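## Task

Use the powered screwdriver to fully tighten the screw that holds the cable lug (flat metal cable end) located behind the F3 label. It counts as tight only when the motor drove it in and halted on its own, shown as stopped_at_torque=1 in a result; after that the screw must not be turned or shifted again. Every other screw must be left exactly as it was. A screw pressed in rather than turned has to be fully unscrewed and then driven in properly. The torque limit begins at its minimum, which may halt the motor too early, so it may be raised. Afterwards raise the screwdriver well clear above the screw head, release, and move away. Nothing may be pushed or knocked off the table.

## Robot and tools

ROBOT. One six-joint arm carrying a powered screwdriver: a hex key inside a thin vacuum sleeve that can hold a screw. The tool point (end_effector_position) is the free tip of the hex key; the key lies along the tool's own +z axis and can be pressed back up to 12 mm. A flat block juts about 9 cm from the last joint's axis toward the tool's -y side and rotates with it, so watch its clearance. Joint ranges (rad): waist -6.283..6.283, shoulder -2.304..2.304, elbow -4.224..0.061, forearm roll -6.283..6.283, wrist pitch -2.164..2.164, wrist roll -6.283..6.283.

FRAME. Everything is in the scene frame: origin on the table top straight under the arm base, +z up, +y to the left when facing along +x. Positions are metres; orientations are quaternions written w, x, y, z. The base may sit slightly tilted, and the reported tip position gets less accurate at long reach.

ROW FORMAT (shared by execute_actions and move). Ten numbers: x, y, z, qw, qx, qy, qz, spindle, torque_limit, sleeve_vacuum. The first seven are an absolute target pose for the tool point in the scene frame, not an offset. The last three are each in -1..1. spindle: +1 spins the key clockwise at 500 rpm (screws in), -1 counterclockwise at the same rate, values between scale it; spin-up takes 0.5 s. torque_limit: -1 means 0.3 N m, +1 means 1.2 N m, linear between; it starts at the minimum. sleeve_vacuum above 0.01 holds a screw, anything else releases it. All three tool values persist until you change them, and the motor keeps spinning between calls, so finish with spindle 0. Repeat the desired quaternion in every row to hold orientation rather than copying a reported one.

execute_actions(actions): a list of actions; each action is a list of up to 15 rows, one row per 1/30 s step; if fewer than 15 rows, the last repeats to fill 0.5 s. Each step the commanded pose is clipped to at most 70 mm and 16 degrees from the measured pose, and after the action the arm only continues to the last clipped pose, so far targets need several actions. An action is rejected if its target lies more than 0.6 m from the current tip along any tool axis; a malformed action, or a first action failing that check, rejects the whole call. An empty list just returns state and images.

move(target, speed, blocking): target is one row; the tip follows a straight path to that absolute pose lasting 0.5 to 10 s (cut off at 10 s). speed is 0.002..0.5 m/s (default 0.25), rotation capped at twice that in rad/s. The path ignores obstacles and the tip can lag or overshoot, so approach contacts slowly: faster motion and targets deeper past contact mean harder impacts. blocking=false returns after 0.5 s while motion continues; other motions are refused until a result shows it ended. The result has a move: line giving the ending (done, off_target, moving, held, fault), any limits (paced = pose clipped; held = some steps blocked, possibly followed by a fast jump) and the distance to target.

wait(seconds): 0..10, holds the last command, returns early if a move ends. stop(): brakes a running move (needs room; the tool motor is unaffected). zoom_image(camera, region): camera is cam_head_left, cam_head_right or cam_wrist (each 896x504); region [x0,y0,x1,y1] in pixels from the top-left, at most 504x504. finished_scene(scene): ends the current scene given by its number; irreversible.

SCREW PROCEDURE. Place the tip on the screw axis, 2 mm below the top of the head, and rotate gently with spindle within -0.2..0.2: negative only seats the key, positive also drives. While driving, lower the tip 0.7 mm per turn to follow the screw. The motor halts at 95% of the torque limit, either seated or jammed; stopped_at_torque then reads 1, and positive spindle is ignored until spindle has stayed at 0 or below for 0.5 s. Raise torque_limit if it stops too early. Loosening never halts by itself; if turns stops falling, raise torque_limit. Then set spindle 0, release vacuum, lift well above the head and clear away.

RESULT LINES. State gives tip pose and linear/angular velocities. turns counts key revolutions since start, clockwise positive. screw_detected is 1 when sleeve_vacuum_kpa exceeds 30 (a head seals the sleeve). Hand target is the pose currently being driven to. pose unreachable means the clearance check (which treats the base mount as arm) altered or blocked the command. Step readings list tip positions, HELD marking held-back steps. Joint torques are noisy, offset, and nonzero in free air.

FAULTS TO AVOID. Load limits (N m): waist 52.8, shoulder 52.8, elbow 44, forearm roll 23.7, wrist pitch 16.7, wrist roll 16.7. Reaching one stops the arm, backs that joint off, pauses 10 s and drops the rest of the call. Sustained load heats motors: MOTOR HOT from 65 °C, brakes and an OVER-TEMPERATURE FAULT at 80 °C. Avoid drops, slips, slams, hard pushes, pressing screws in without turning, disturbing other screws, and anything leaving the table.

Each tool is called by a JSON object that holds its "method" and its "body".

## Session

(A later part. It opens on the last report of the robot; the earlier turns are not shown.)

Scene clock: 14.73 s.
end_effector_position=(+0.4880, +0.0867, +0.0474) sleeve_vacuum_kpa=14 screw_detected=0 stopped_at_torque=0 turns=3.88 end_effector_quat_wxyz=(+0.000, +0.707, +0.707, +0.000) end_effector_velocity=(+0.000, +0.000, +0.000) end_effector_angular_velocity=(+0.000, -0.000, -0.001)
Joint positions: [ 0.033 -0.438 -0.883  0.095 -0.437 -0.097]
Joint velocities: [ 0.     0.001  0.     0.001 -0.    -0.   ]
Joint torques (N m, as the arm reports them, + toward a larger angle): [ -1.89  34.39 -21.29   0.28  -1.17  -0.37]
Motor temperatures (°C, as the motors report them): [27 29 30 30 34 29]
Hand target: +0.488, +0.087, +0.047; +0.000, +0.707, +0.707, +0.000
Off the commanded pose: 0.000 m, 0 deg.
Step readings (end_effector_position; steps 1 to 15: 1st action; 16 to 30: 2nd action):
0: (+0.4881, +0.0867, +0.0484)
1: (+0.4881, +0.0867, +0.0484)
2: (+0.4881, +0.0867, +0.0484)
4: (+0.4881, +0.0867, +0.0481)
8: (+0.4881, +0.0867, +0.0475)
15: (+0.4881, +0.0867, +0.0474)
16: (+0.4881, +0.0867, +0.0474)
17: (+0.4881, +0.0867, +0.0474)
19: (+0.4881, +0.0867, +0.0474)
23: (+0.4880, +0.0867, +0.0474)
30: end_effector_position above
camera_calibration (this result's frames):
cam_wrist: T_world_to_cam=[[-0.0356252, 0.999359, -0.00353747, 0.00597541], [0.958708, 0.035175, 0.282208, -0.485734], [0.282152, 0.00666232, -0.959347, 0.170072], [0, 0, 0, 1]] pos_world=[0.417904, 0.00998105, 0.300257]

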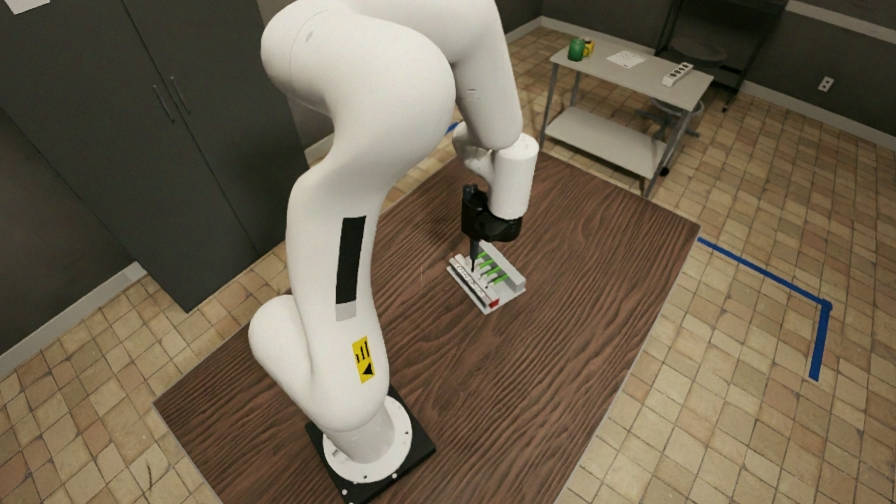

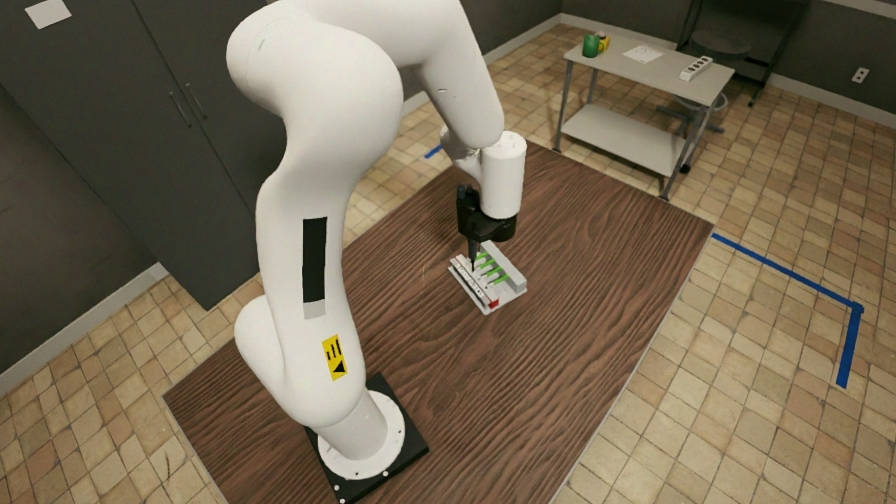

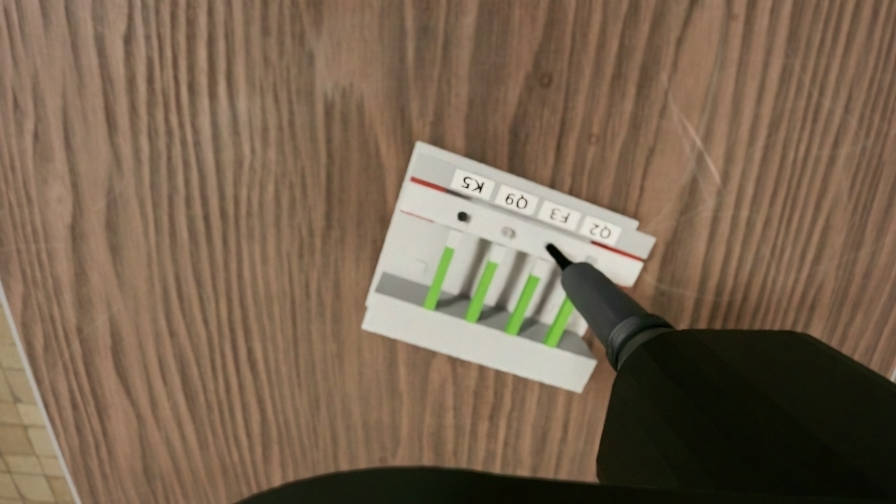

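{"method": "execute_actions", "body": {"actions": [[[0.488,0.0867,0.0472,0,0.7071,0.7071,0,0.2,1,1]],[[0.488,0.0867,0.0468,0,0.7071,0.7071,0,0.2,1,1]],[[0.488,0.0867,0.0464,0,0.7071,0.7071,0,0.2,1,1],[0.488,0.0867,0.0464,0,0.7071,0.7071,0,0.2,1,1],[0.488,0.0867,0.0464,0,0.7071,0.7071,0,0.2,1,1],[0.488,0.0867,0.0464,0,0.7071,0.7071,0,0.2,1,1],[0.488,0.0867,0.0464,0,0.7071,0.7071,0,0.2,1,1],[0.488,0.0867,0.0464,0,0.7071,0.7071,0,0.2,1,1],[0.488,0.0867,0.0464,0,0.7071,0.7071,0,0.2,1,1],[0.488,0.0867,0.0464,0,0.7071,0.7071,0,0.2,1,1],[0.488,0.0867,0.0464,0,0.7071,0.7071,0,0.2,1,1],[0.488,0.0867,0.0464,0,0.7071,0.7071,0,0.2,1,1],[0.488,0.0867,0.0464,0,0.7071,0.7071,0,0.2,1,1],[0.488,0.0867,0.0464,0,0.7071,0.7071,0,0.2,1,1],[0.488,0.0867,0.0464,0,0.7071,0.7071,0,0,1,1]]]}}

{"method": "zoom_image", "body": {"camera": "cam_wrist", "region": [525, 225, 575, 265]}}

Scene clock: 16.47 s.
end_effector_position=(+0.4880, +0.0867, +0.0464) sleeve_vacuum_kpa=40 screw_detected=1 stopped_at_torque=0 turns=6.16 end_effector_quat_wxyz=(+0.000, +0.707, +0.707, +0.000) end_effector_velocity=(-0.000, -0.000, -0.000) end_effector_angular_velocity=(-0.000, +0.001, -0.000)
Joint positions: [ 0.033 -0.439 -0.883  0.096 -0.435 -0.097]
Joint velocities: [-0.001 -0.001 -0.    -0.001 -0.     0.   ]
Joint torques (N m, as the arm reports them, + toward a larger angle): [ -4.44  35.16 -22.27   0.26  -1.47  -0.35]
Motor temperatures (°C, as the motors report them): [27 29 30 30 34 29]
Hand target: +0.488, +0.087, +0.046; -0.000, +0.707, +0.707, +0.000
Off the commanded pose: 0.000 m, 0 deg.
Step readings (end_effector_position; steps 1 to 15: 1st action; 16 to 30: 2nd action; 31 to 45: 3rd action):
0: (+0.4880, +0.0867, +0.0474)
1: (+0.4880, +0.0867, +0.0474)
2: (+0.4880, +0.0867, +0.0474)
4: (+0.4880, +0.0867, +0.0473)
8: (+0.4880, +0.0867, +0.0472)
15: (+0.4880, +0.0867, +0.0472)
16: (+0.4880, +0.0867, +0.0472)
17: (+0.4880, +0.0867, +0.0471)
19: (+0.4880, +0.0867, +0.0469)
23: (+0.4880, +0.0867, +0.0468)
30: (+0.4880, +0.0867, +0.0468)
31: (+0.4880, +0.0867, +0.0468)
32: (+0.4880, +0.0867, +0.0467)
34: (+0.4880, +0.0867, +0.0465)
38: (+0.4880, +0.0867, +0.0464)
45: end_effector_position above
camera_calibration (this result's frames):
cam_wrist: T_world_to_cam=[[-0.0356351, 0.999359, -0.003531, 0.00597387], [0.958723, 0.0351831, 0.282158, -0.485432], [0.282102, 0.0066695, -0.959361, 0.169141], [0, 0, 0, 1]] pos_world=[0.417893, 0.00998088, 0.299257]

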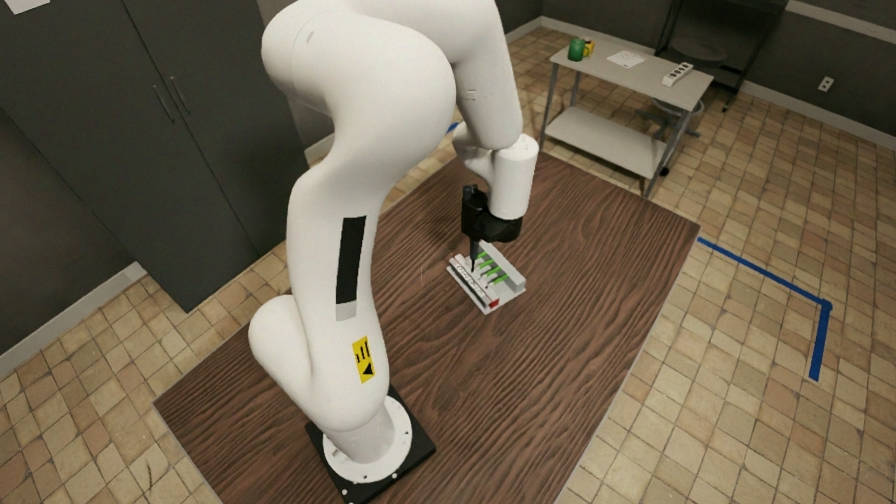

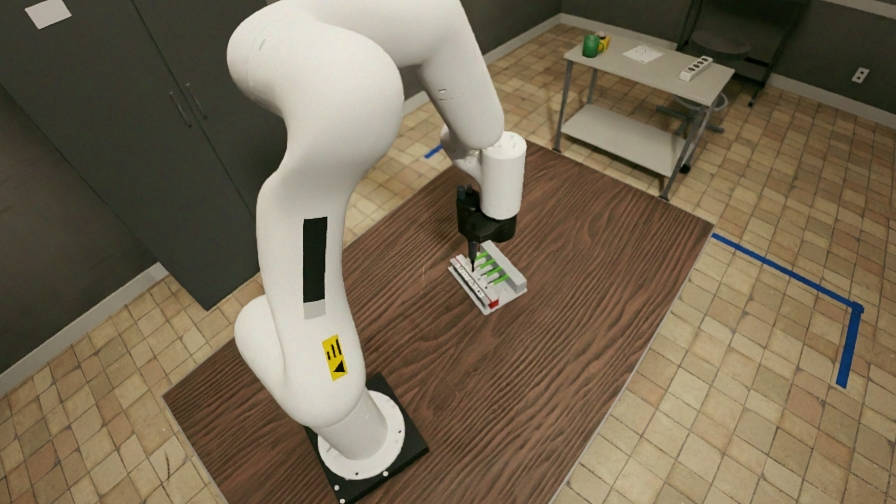

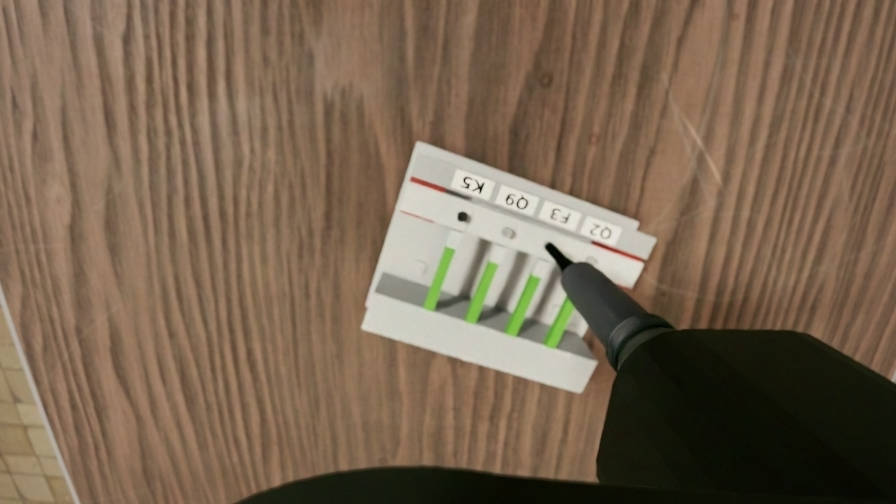

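Region (525, 225, 575, 265) of cam_wrist's 896x504 image, scaled by 10.080, with more detail than that image has; it fills the top 403 rows of this view, and the rest is white.

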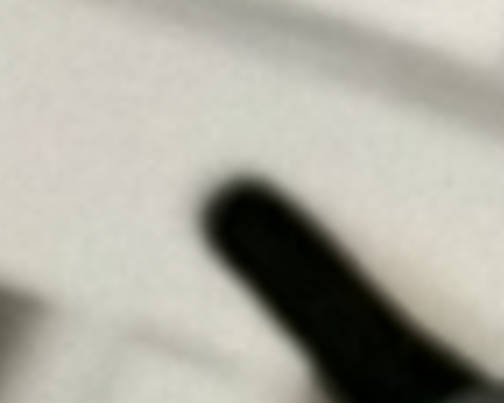

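{"method": "execute_actions", "body": {"actions": [[[0.4879,0.0866,0.0462,0,0.7071,0.7071,0,0.4,1,1],[0.4878,0.0865,0.0461,0,0.7071,0.7071,0,0.4,1,1],[0.4878,0.0865,0.046,0,0.7071,0.7071,0,0.4,1,1],[0.4878,0.0865,0.0459,0,0.7071,0.7071,0,0.4,1,1],[0.4878,0.0865,0.0458,0,0.7071,0.7071,0,0.4,1,1],[0.4878,0.0865,0.0457,0,0.7071,0.7071,0,0.4,1,1],[0.4878,0.0865,0.0456,0,0.7071,0.7071,0,0.4,1,1],[0.4878,0.0865,0.0455,0,0.7071,0.7071,0,0.4,1,1],[0.4878,0.0865,0.0454,0,0.7071,0.7071,0,0.4,1,1],[0.4878,0.0865,0.0453,0,0.7071,0.7071,0,0.4,1,1],[0.4878,0.0865,0.0452,0,0.7071,0.7071,0,0.4,1,1],[0.4878,0.0865,0.0451,0,0.7071,0.7071,0,0.4,1,1],[0.4878,0.0865,0.045,0,0.7071,0.7071,0,0.4,1,1],[0.4878,0.0865,0.0449,0,0.7071,0.7071,0,0.4,1,1],[0.4878,0.0865,0.0448,0,0.7071,0.7071,0,0.4,1,1]],[[0.4878,0.0865,0.0447,0,0.7071,0.7071,0,0.4,1,1],[0.4878,0.0865,0.0446,0,0.7071,0.7071,0,0.4,1,1],[0.4878,0.0865,0.0445,0,0.7071,0.7071,0,0.4,1,1],[0.4878,0.0865,0.0444,0,0.7071,0.7071,0,0.4,1,1],[0.4878,0.0865,0.0443,0,0.7071,0.7071,0,0.4,1,1],[0.4878,0.0865,0.0442,0,0.7071,0.7071,0,0.4,1,1],[0.4878,0.0865,0.0441,0,0.7071,0.7071,0,0.4,1,1],[0.4878,0.0865,0.044,0,0.7071,0.7071,0,0.4,1,1],[0.4878,0.0865,0.044,0,0.7071,0.7071,0,0.4,1,1],[0.4878,0.0865,0.044,0,0.7071,0.7071,0,0.4,1,1],[0.4878,0.0865,0.044,0,0.7071,0.7071,0,0.4,1,1],[0.4878,0.0865,0.044,0,0.7071,0.7071,0,0.4,1,1],[0.4878,0.0865,0.044,0,0.7071,0.7071,0,0.4,1,1],[0.4878,0.0865,0.044,0,0.7071,0.7071,0,0,1,1]]]}}

Scene clock: 17.80 s.
end_effector_position=(+0.4879, +0.0865, +0.0440) sleeve_vacuum_kpa=40 screw_detected=1 stopped_at_torque=1 turns=7.64 end_effector_quat_wxyz=(+0.000, +0.707, +0.707, +0.000) end_effector_velocity=(-0.001, +0.000, -0.001) end_effector_angular_velocity=(+0.000, +0.001, +0.001)
Joint positions: [ 0.033 -0.444 -0.882  0.097 -0.43  -0.099]
Joint velocities: [ 0.    -0.001  0.     0.001  0.    -0.001]
Joint torques (N m, as the arm reports them, + toward a larger angle): [ -4.33  35.05 -19.24   0.75  -1.74  -0.6 ]
Motor temperatures (°C, as the motors report them): [27 29 30 30 34 29]
Hand target: +0.488, +0.087, +0.044; -0.000, +0.707, +0.707, +0.000
Off the commanded pose: 0.000 m, 0 deg.
Step readings (end_effector_position; steps 1 to 15: 1st action; 16 to 30: 2nd action):
0: (+0.4880, +0.0867, +0.0464)
1: (+0.4880, +0.0867, +0.0464)
2: (+0.4880, +0.0867, +0.0464)
4: (+0.4879, +0.0866, +0.0462)
8: (+0.4879, +0.0865, +0.0458)
15: (+0.4879, +0.0865, +0.0451)
16: (+0.4879, +0.0866, +0.0450)
17: (+0.4879, +0.0866, +0.0449)
19: (+0.4879, +0.0865, +0.0447)
23: (+0.4879, +0.0865, +0.0443)
30: end_effector_position above
camera_calibration (this result's frames):
cam_wrist: T_world_to_cam=[[-0.0354423, 0.999366, -0.003519, 0.00606541], [0.958701, 0.034994, 0.282255, -0.484609], [0.282199, 0.0066301, -0.959333, 0.166868], [0, 0, 0, 1]] pos_world=[0.41772, 0.00979048, 0.296887]

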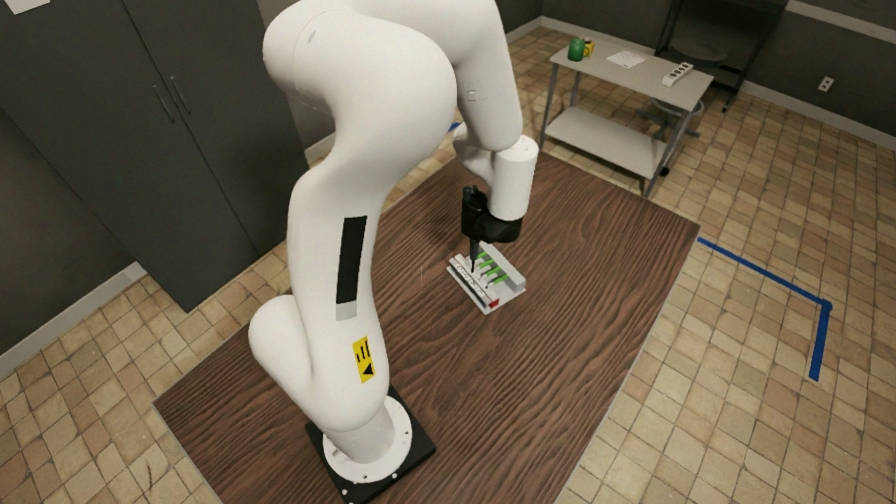

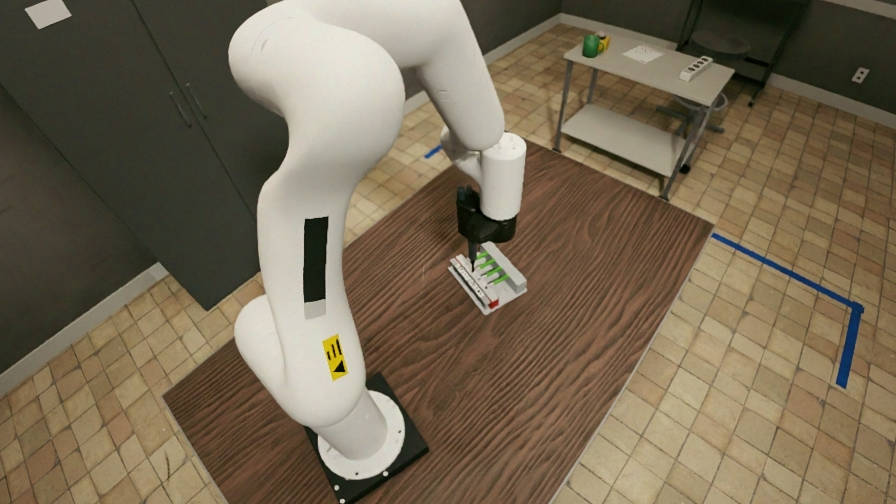

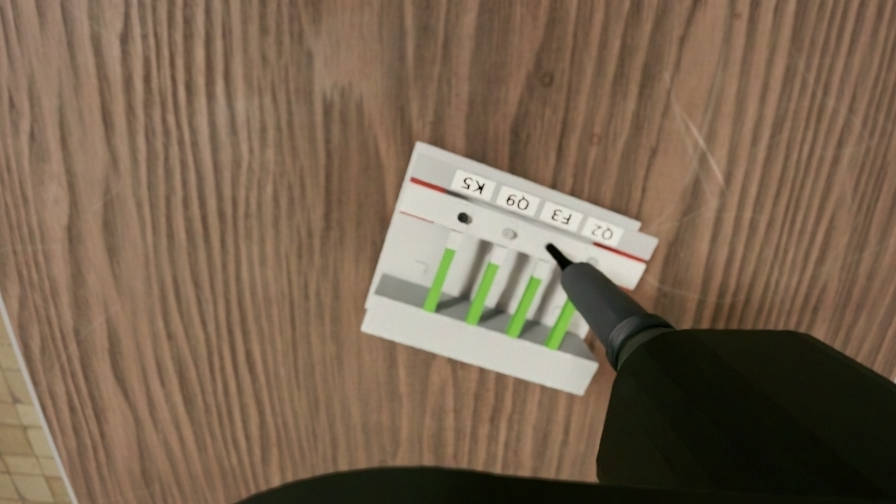

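The motor stopped at full torque. Releasing the vacuum and lifting clear.

{"method": "execute_actions", "body": {"actions": [[[0.4877,0.0864,0.0442,0,0.7071,0.7071,0,0,1,0],[0.4877,0.0864,0.0445,0,0.7071,0.7071,0,0,1,0],[0.4877,0.0864,0.0449,0,0.7071,0.7071,0,0,1,0],[0.4877,0.0864,0.0453,0,0.7071,0.7071,0,0,1,0],[0.4877,0.0864,0.0458,0,0.7071,0.7071,0,0,1,0],[0.4877,0.0864,0.0463,0,0.7071,0.7071,0,0,1,0],[0.4877,0.0864,0.0469,0,0.7071,0.7071,0,0,1,0],[0.4877,0.0864,0.0476,0,0.7071,0.7071,0,0,1,0],[0.4877,0.0864,0.0484,0,0.7071,0.7071,0,0,1,0],[0.4877,0.0864,0.0493,0,0.7071,0.7071,0,0,1,0],[0.4877,0.0864,0.0503,0,0.7071,0.7071,0,0,1,0],[0.4877,0.0864,0.0513,0,0.7071,0.7071,0,0,1,0],[0.4877,0.0864,0.0523,0,0.7071,0.7071,0,0,1,0],[0.4877,0.0864,0.0533,0,0.7071,0.7071,0,0,1,0],[0.4877,0.0864,0.0543,0,0.7071,0.7071,0,0,1,0]]]}}

{"method": "move", "body": {"target": [0.47, 0.0864, 0.25, 0, 0.7071, 0.7071, 0, 0, 1, 0], "speed": 0.35}}

{"method": "zoom_image", "body": {"camera": "cam_head_left", "region": [445, 240, 505, 300]}}

Scene clock: 18.60 s.
end_effector_position=(+0.4861, +0.0863, +0.0510) sleeve_vacuum_kpa=0 screw_detected=0 stopped_at_torque=1 turns=7.64 end_effector_quat_wxyz=(-0.001, +0.707, +0.707, -0.001) end_effector_velocity=(+0.007, +0.001, +0.032) end_effector_angular_velocity=(+0.000, -0.014, -0.003)
Joint positions: [ 0.032 -0.429 -0.881  0.093 -0.448 -0.096]
Joint velocities: [-0.001  0.058 -0.011 -0.009 -0.055  0.013]
Joint torques (N m, as the arm reports them, + toward a larger angle): [ -2.89  38.08 -23.94   1.27  -0.46  -0.13]
Motor temperatures (°C, as the motors report them): [27 29 30 30 34 29]
Hand target: +0.488, +0.086, +0.054; +0.000, +0.707, +0.707, -0.000
Off the commanded pose: 0.004 m, 0 deg.
Step readings (end_effector_position):
0: (+0.4879, +0.0865, +0.0440)
1: (+0.4878, +0.0865, +0.0440)
2: (+0.4878, +0.0865, +0.0441)
4: (+0.4878, +0.0864, +0.0444)
8: (+0.4877, +0.0864, +0.0459)
15: end_effector_position above
camera_calibration (this result's frames):
cam_wrist: T_world_to_cam=[[-0.0360511, 0.999344, -0.00339924, 0.0065571], [0.959627, 0.0355674, 0.279018, -0.485169], [0.278956, 0.00679691, -0.96028, 0.175657], [0, 0, 0, 1]] pos_world=[0.416817, 0.00950948, 0.304073]

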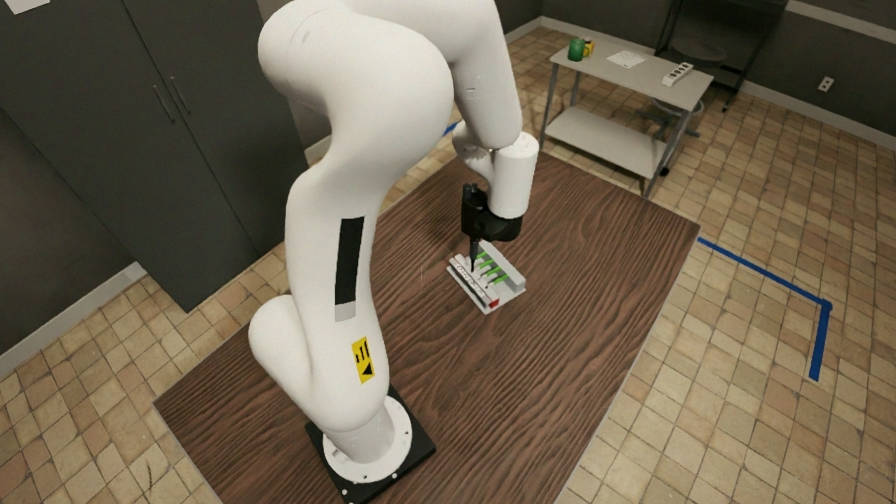

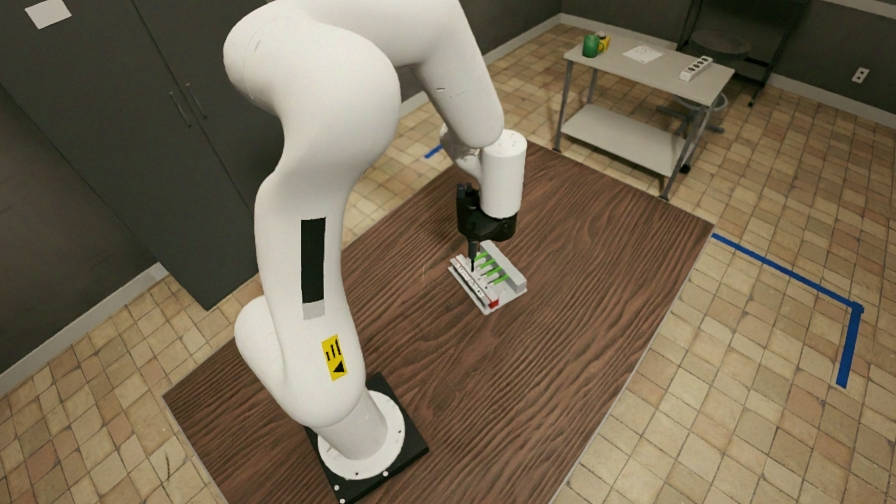

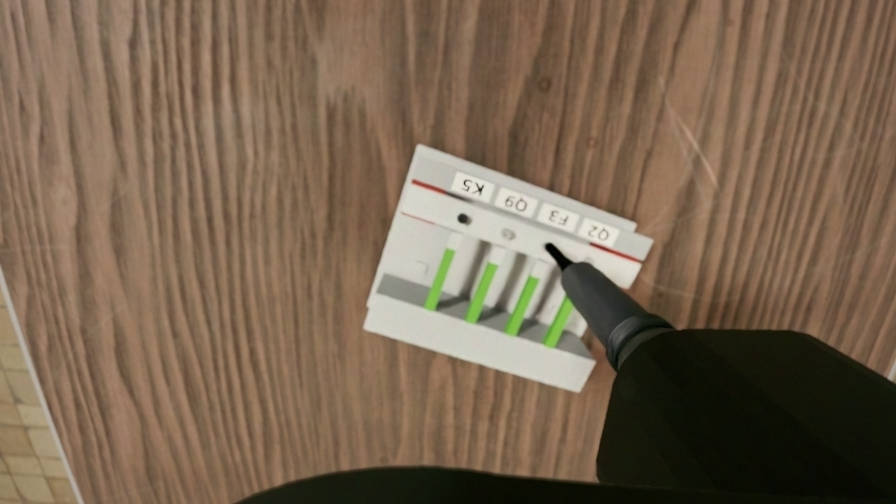

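Scene clock: 19.73 s.
end_effector_position=(+0.4698, +0.0860, +0.2495) sleeve_vacuum_kpa=0 screw_detected=0 stopped_at_torque=1 turns=7.64 end_effector_quat_wxyz=(-0.000, +0.707, +0.707, -0.001) end_effector_velocity=(+0.002, +0.001, +0.003) end_effector_angular_velocity=(+0.001, -0.004, +0.001)
Joint positions: [ 0.015 -0.101 -0.988  0.051 -0.88  -0.061]
Joint velocities: [ 0.001  0.003 -0.004  0.002 -0.003  0.   ]
Joint torques (N m, as the arm reports them, + toward a larger angle): [ -3.54  30.73 -30.02   2.2   -0.56  -0.18]
Motor temperatures (°C, as the motors report them): [27 29 30 30 34 29]
Hand target: +0.470, +0.086, +0.250; +0.000, +0.707, +0.707, -0.000
Off the commanded pose: 0.001 m, 0 deg.
move: done
camera_calibration (this result's frames):
cam_wrist: T_world_to_cam=[[-0.0349013, 0.999381, -0.00439682, 0.00661517], [0.959025, 0.0347291, 0.281185, -0.525093], [0.281164, 0.00559708, -0.959643, 0.369751], [0, 0, 0, 1]] pos_world=[0.399847, 0.00955539, 0.502506]

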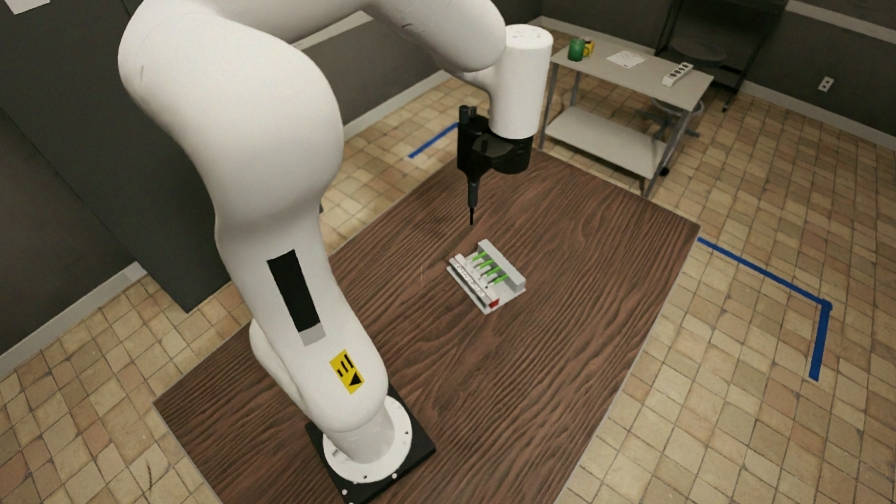

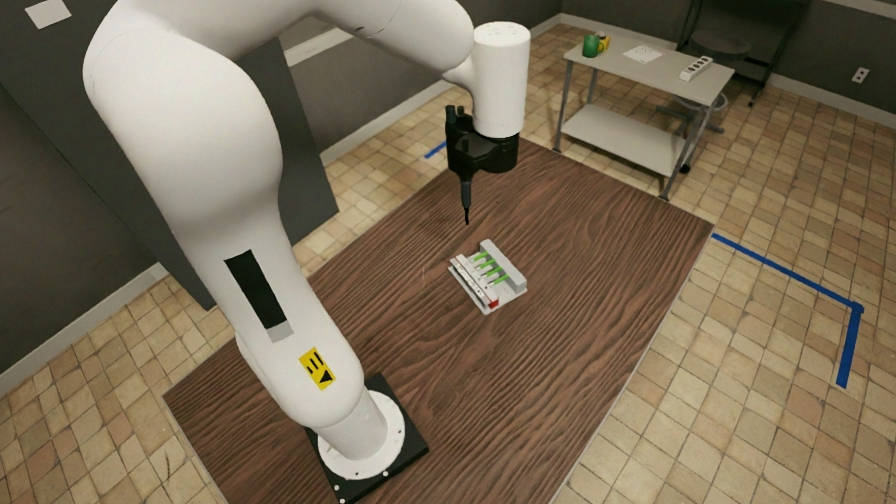

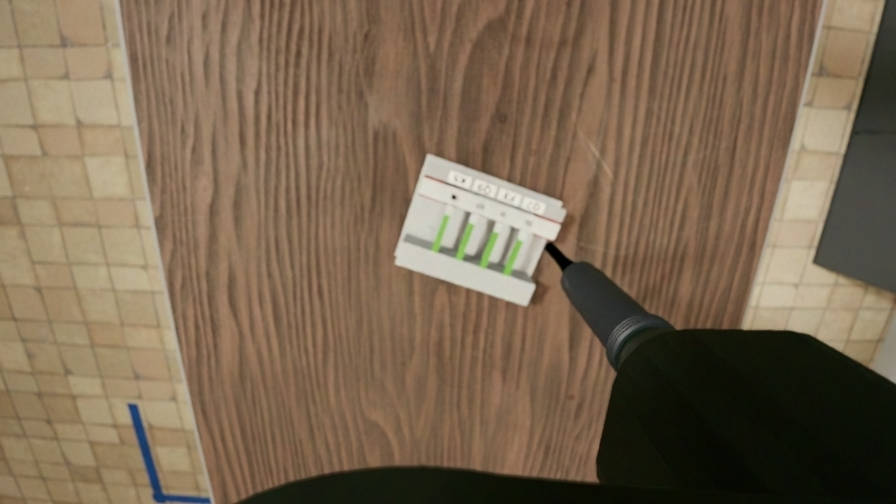

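Region (445, 240, 505, 300) of cam_head_left's 896x504 image, scaled by 8.400, with more detail than that image has.

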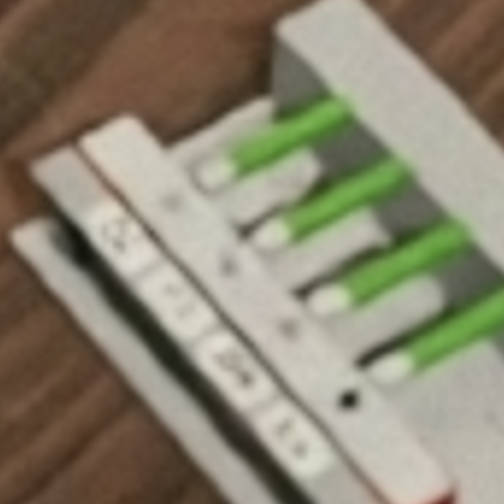

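{"method": "finished_scene", "body": {"scene": 1}}

The scene is finished: the task was done.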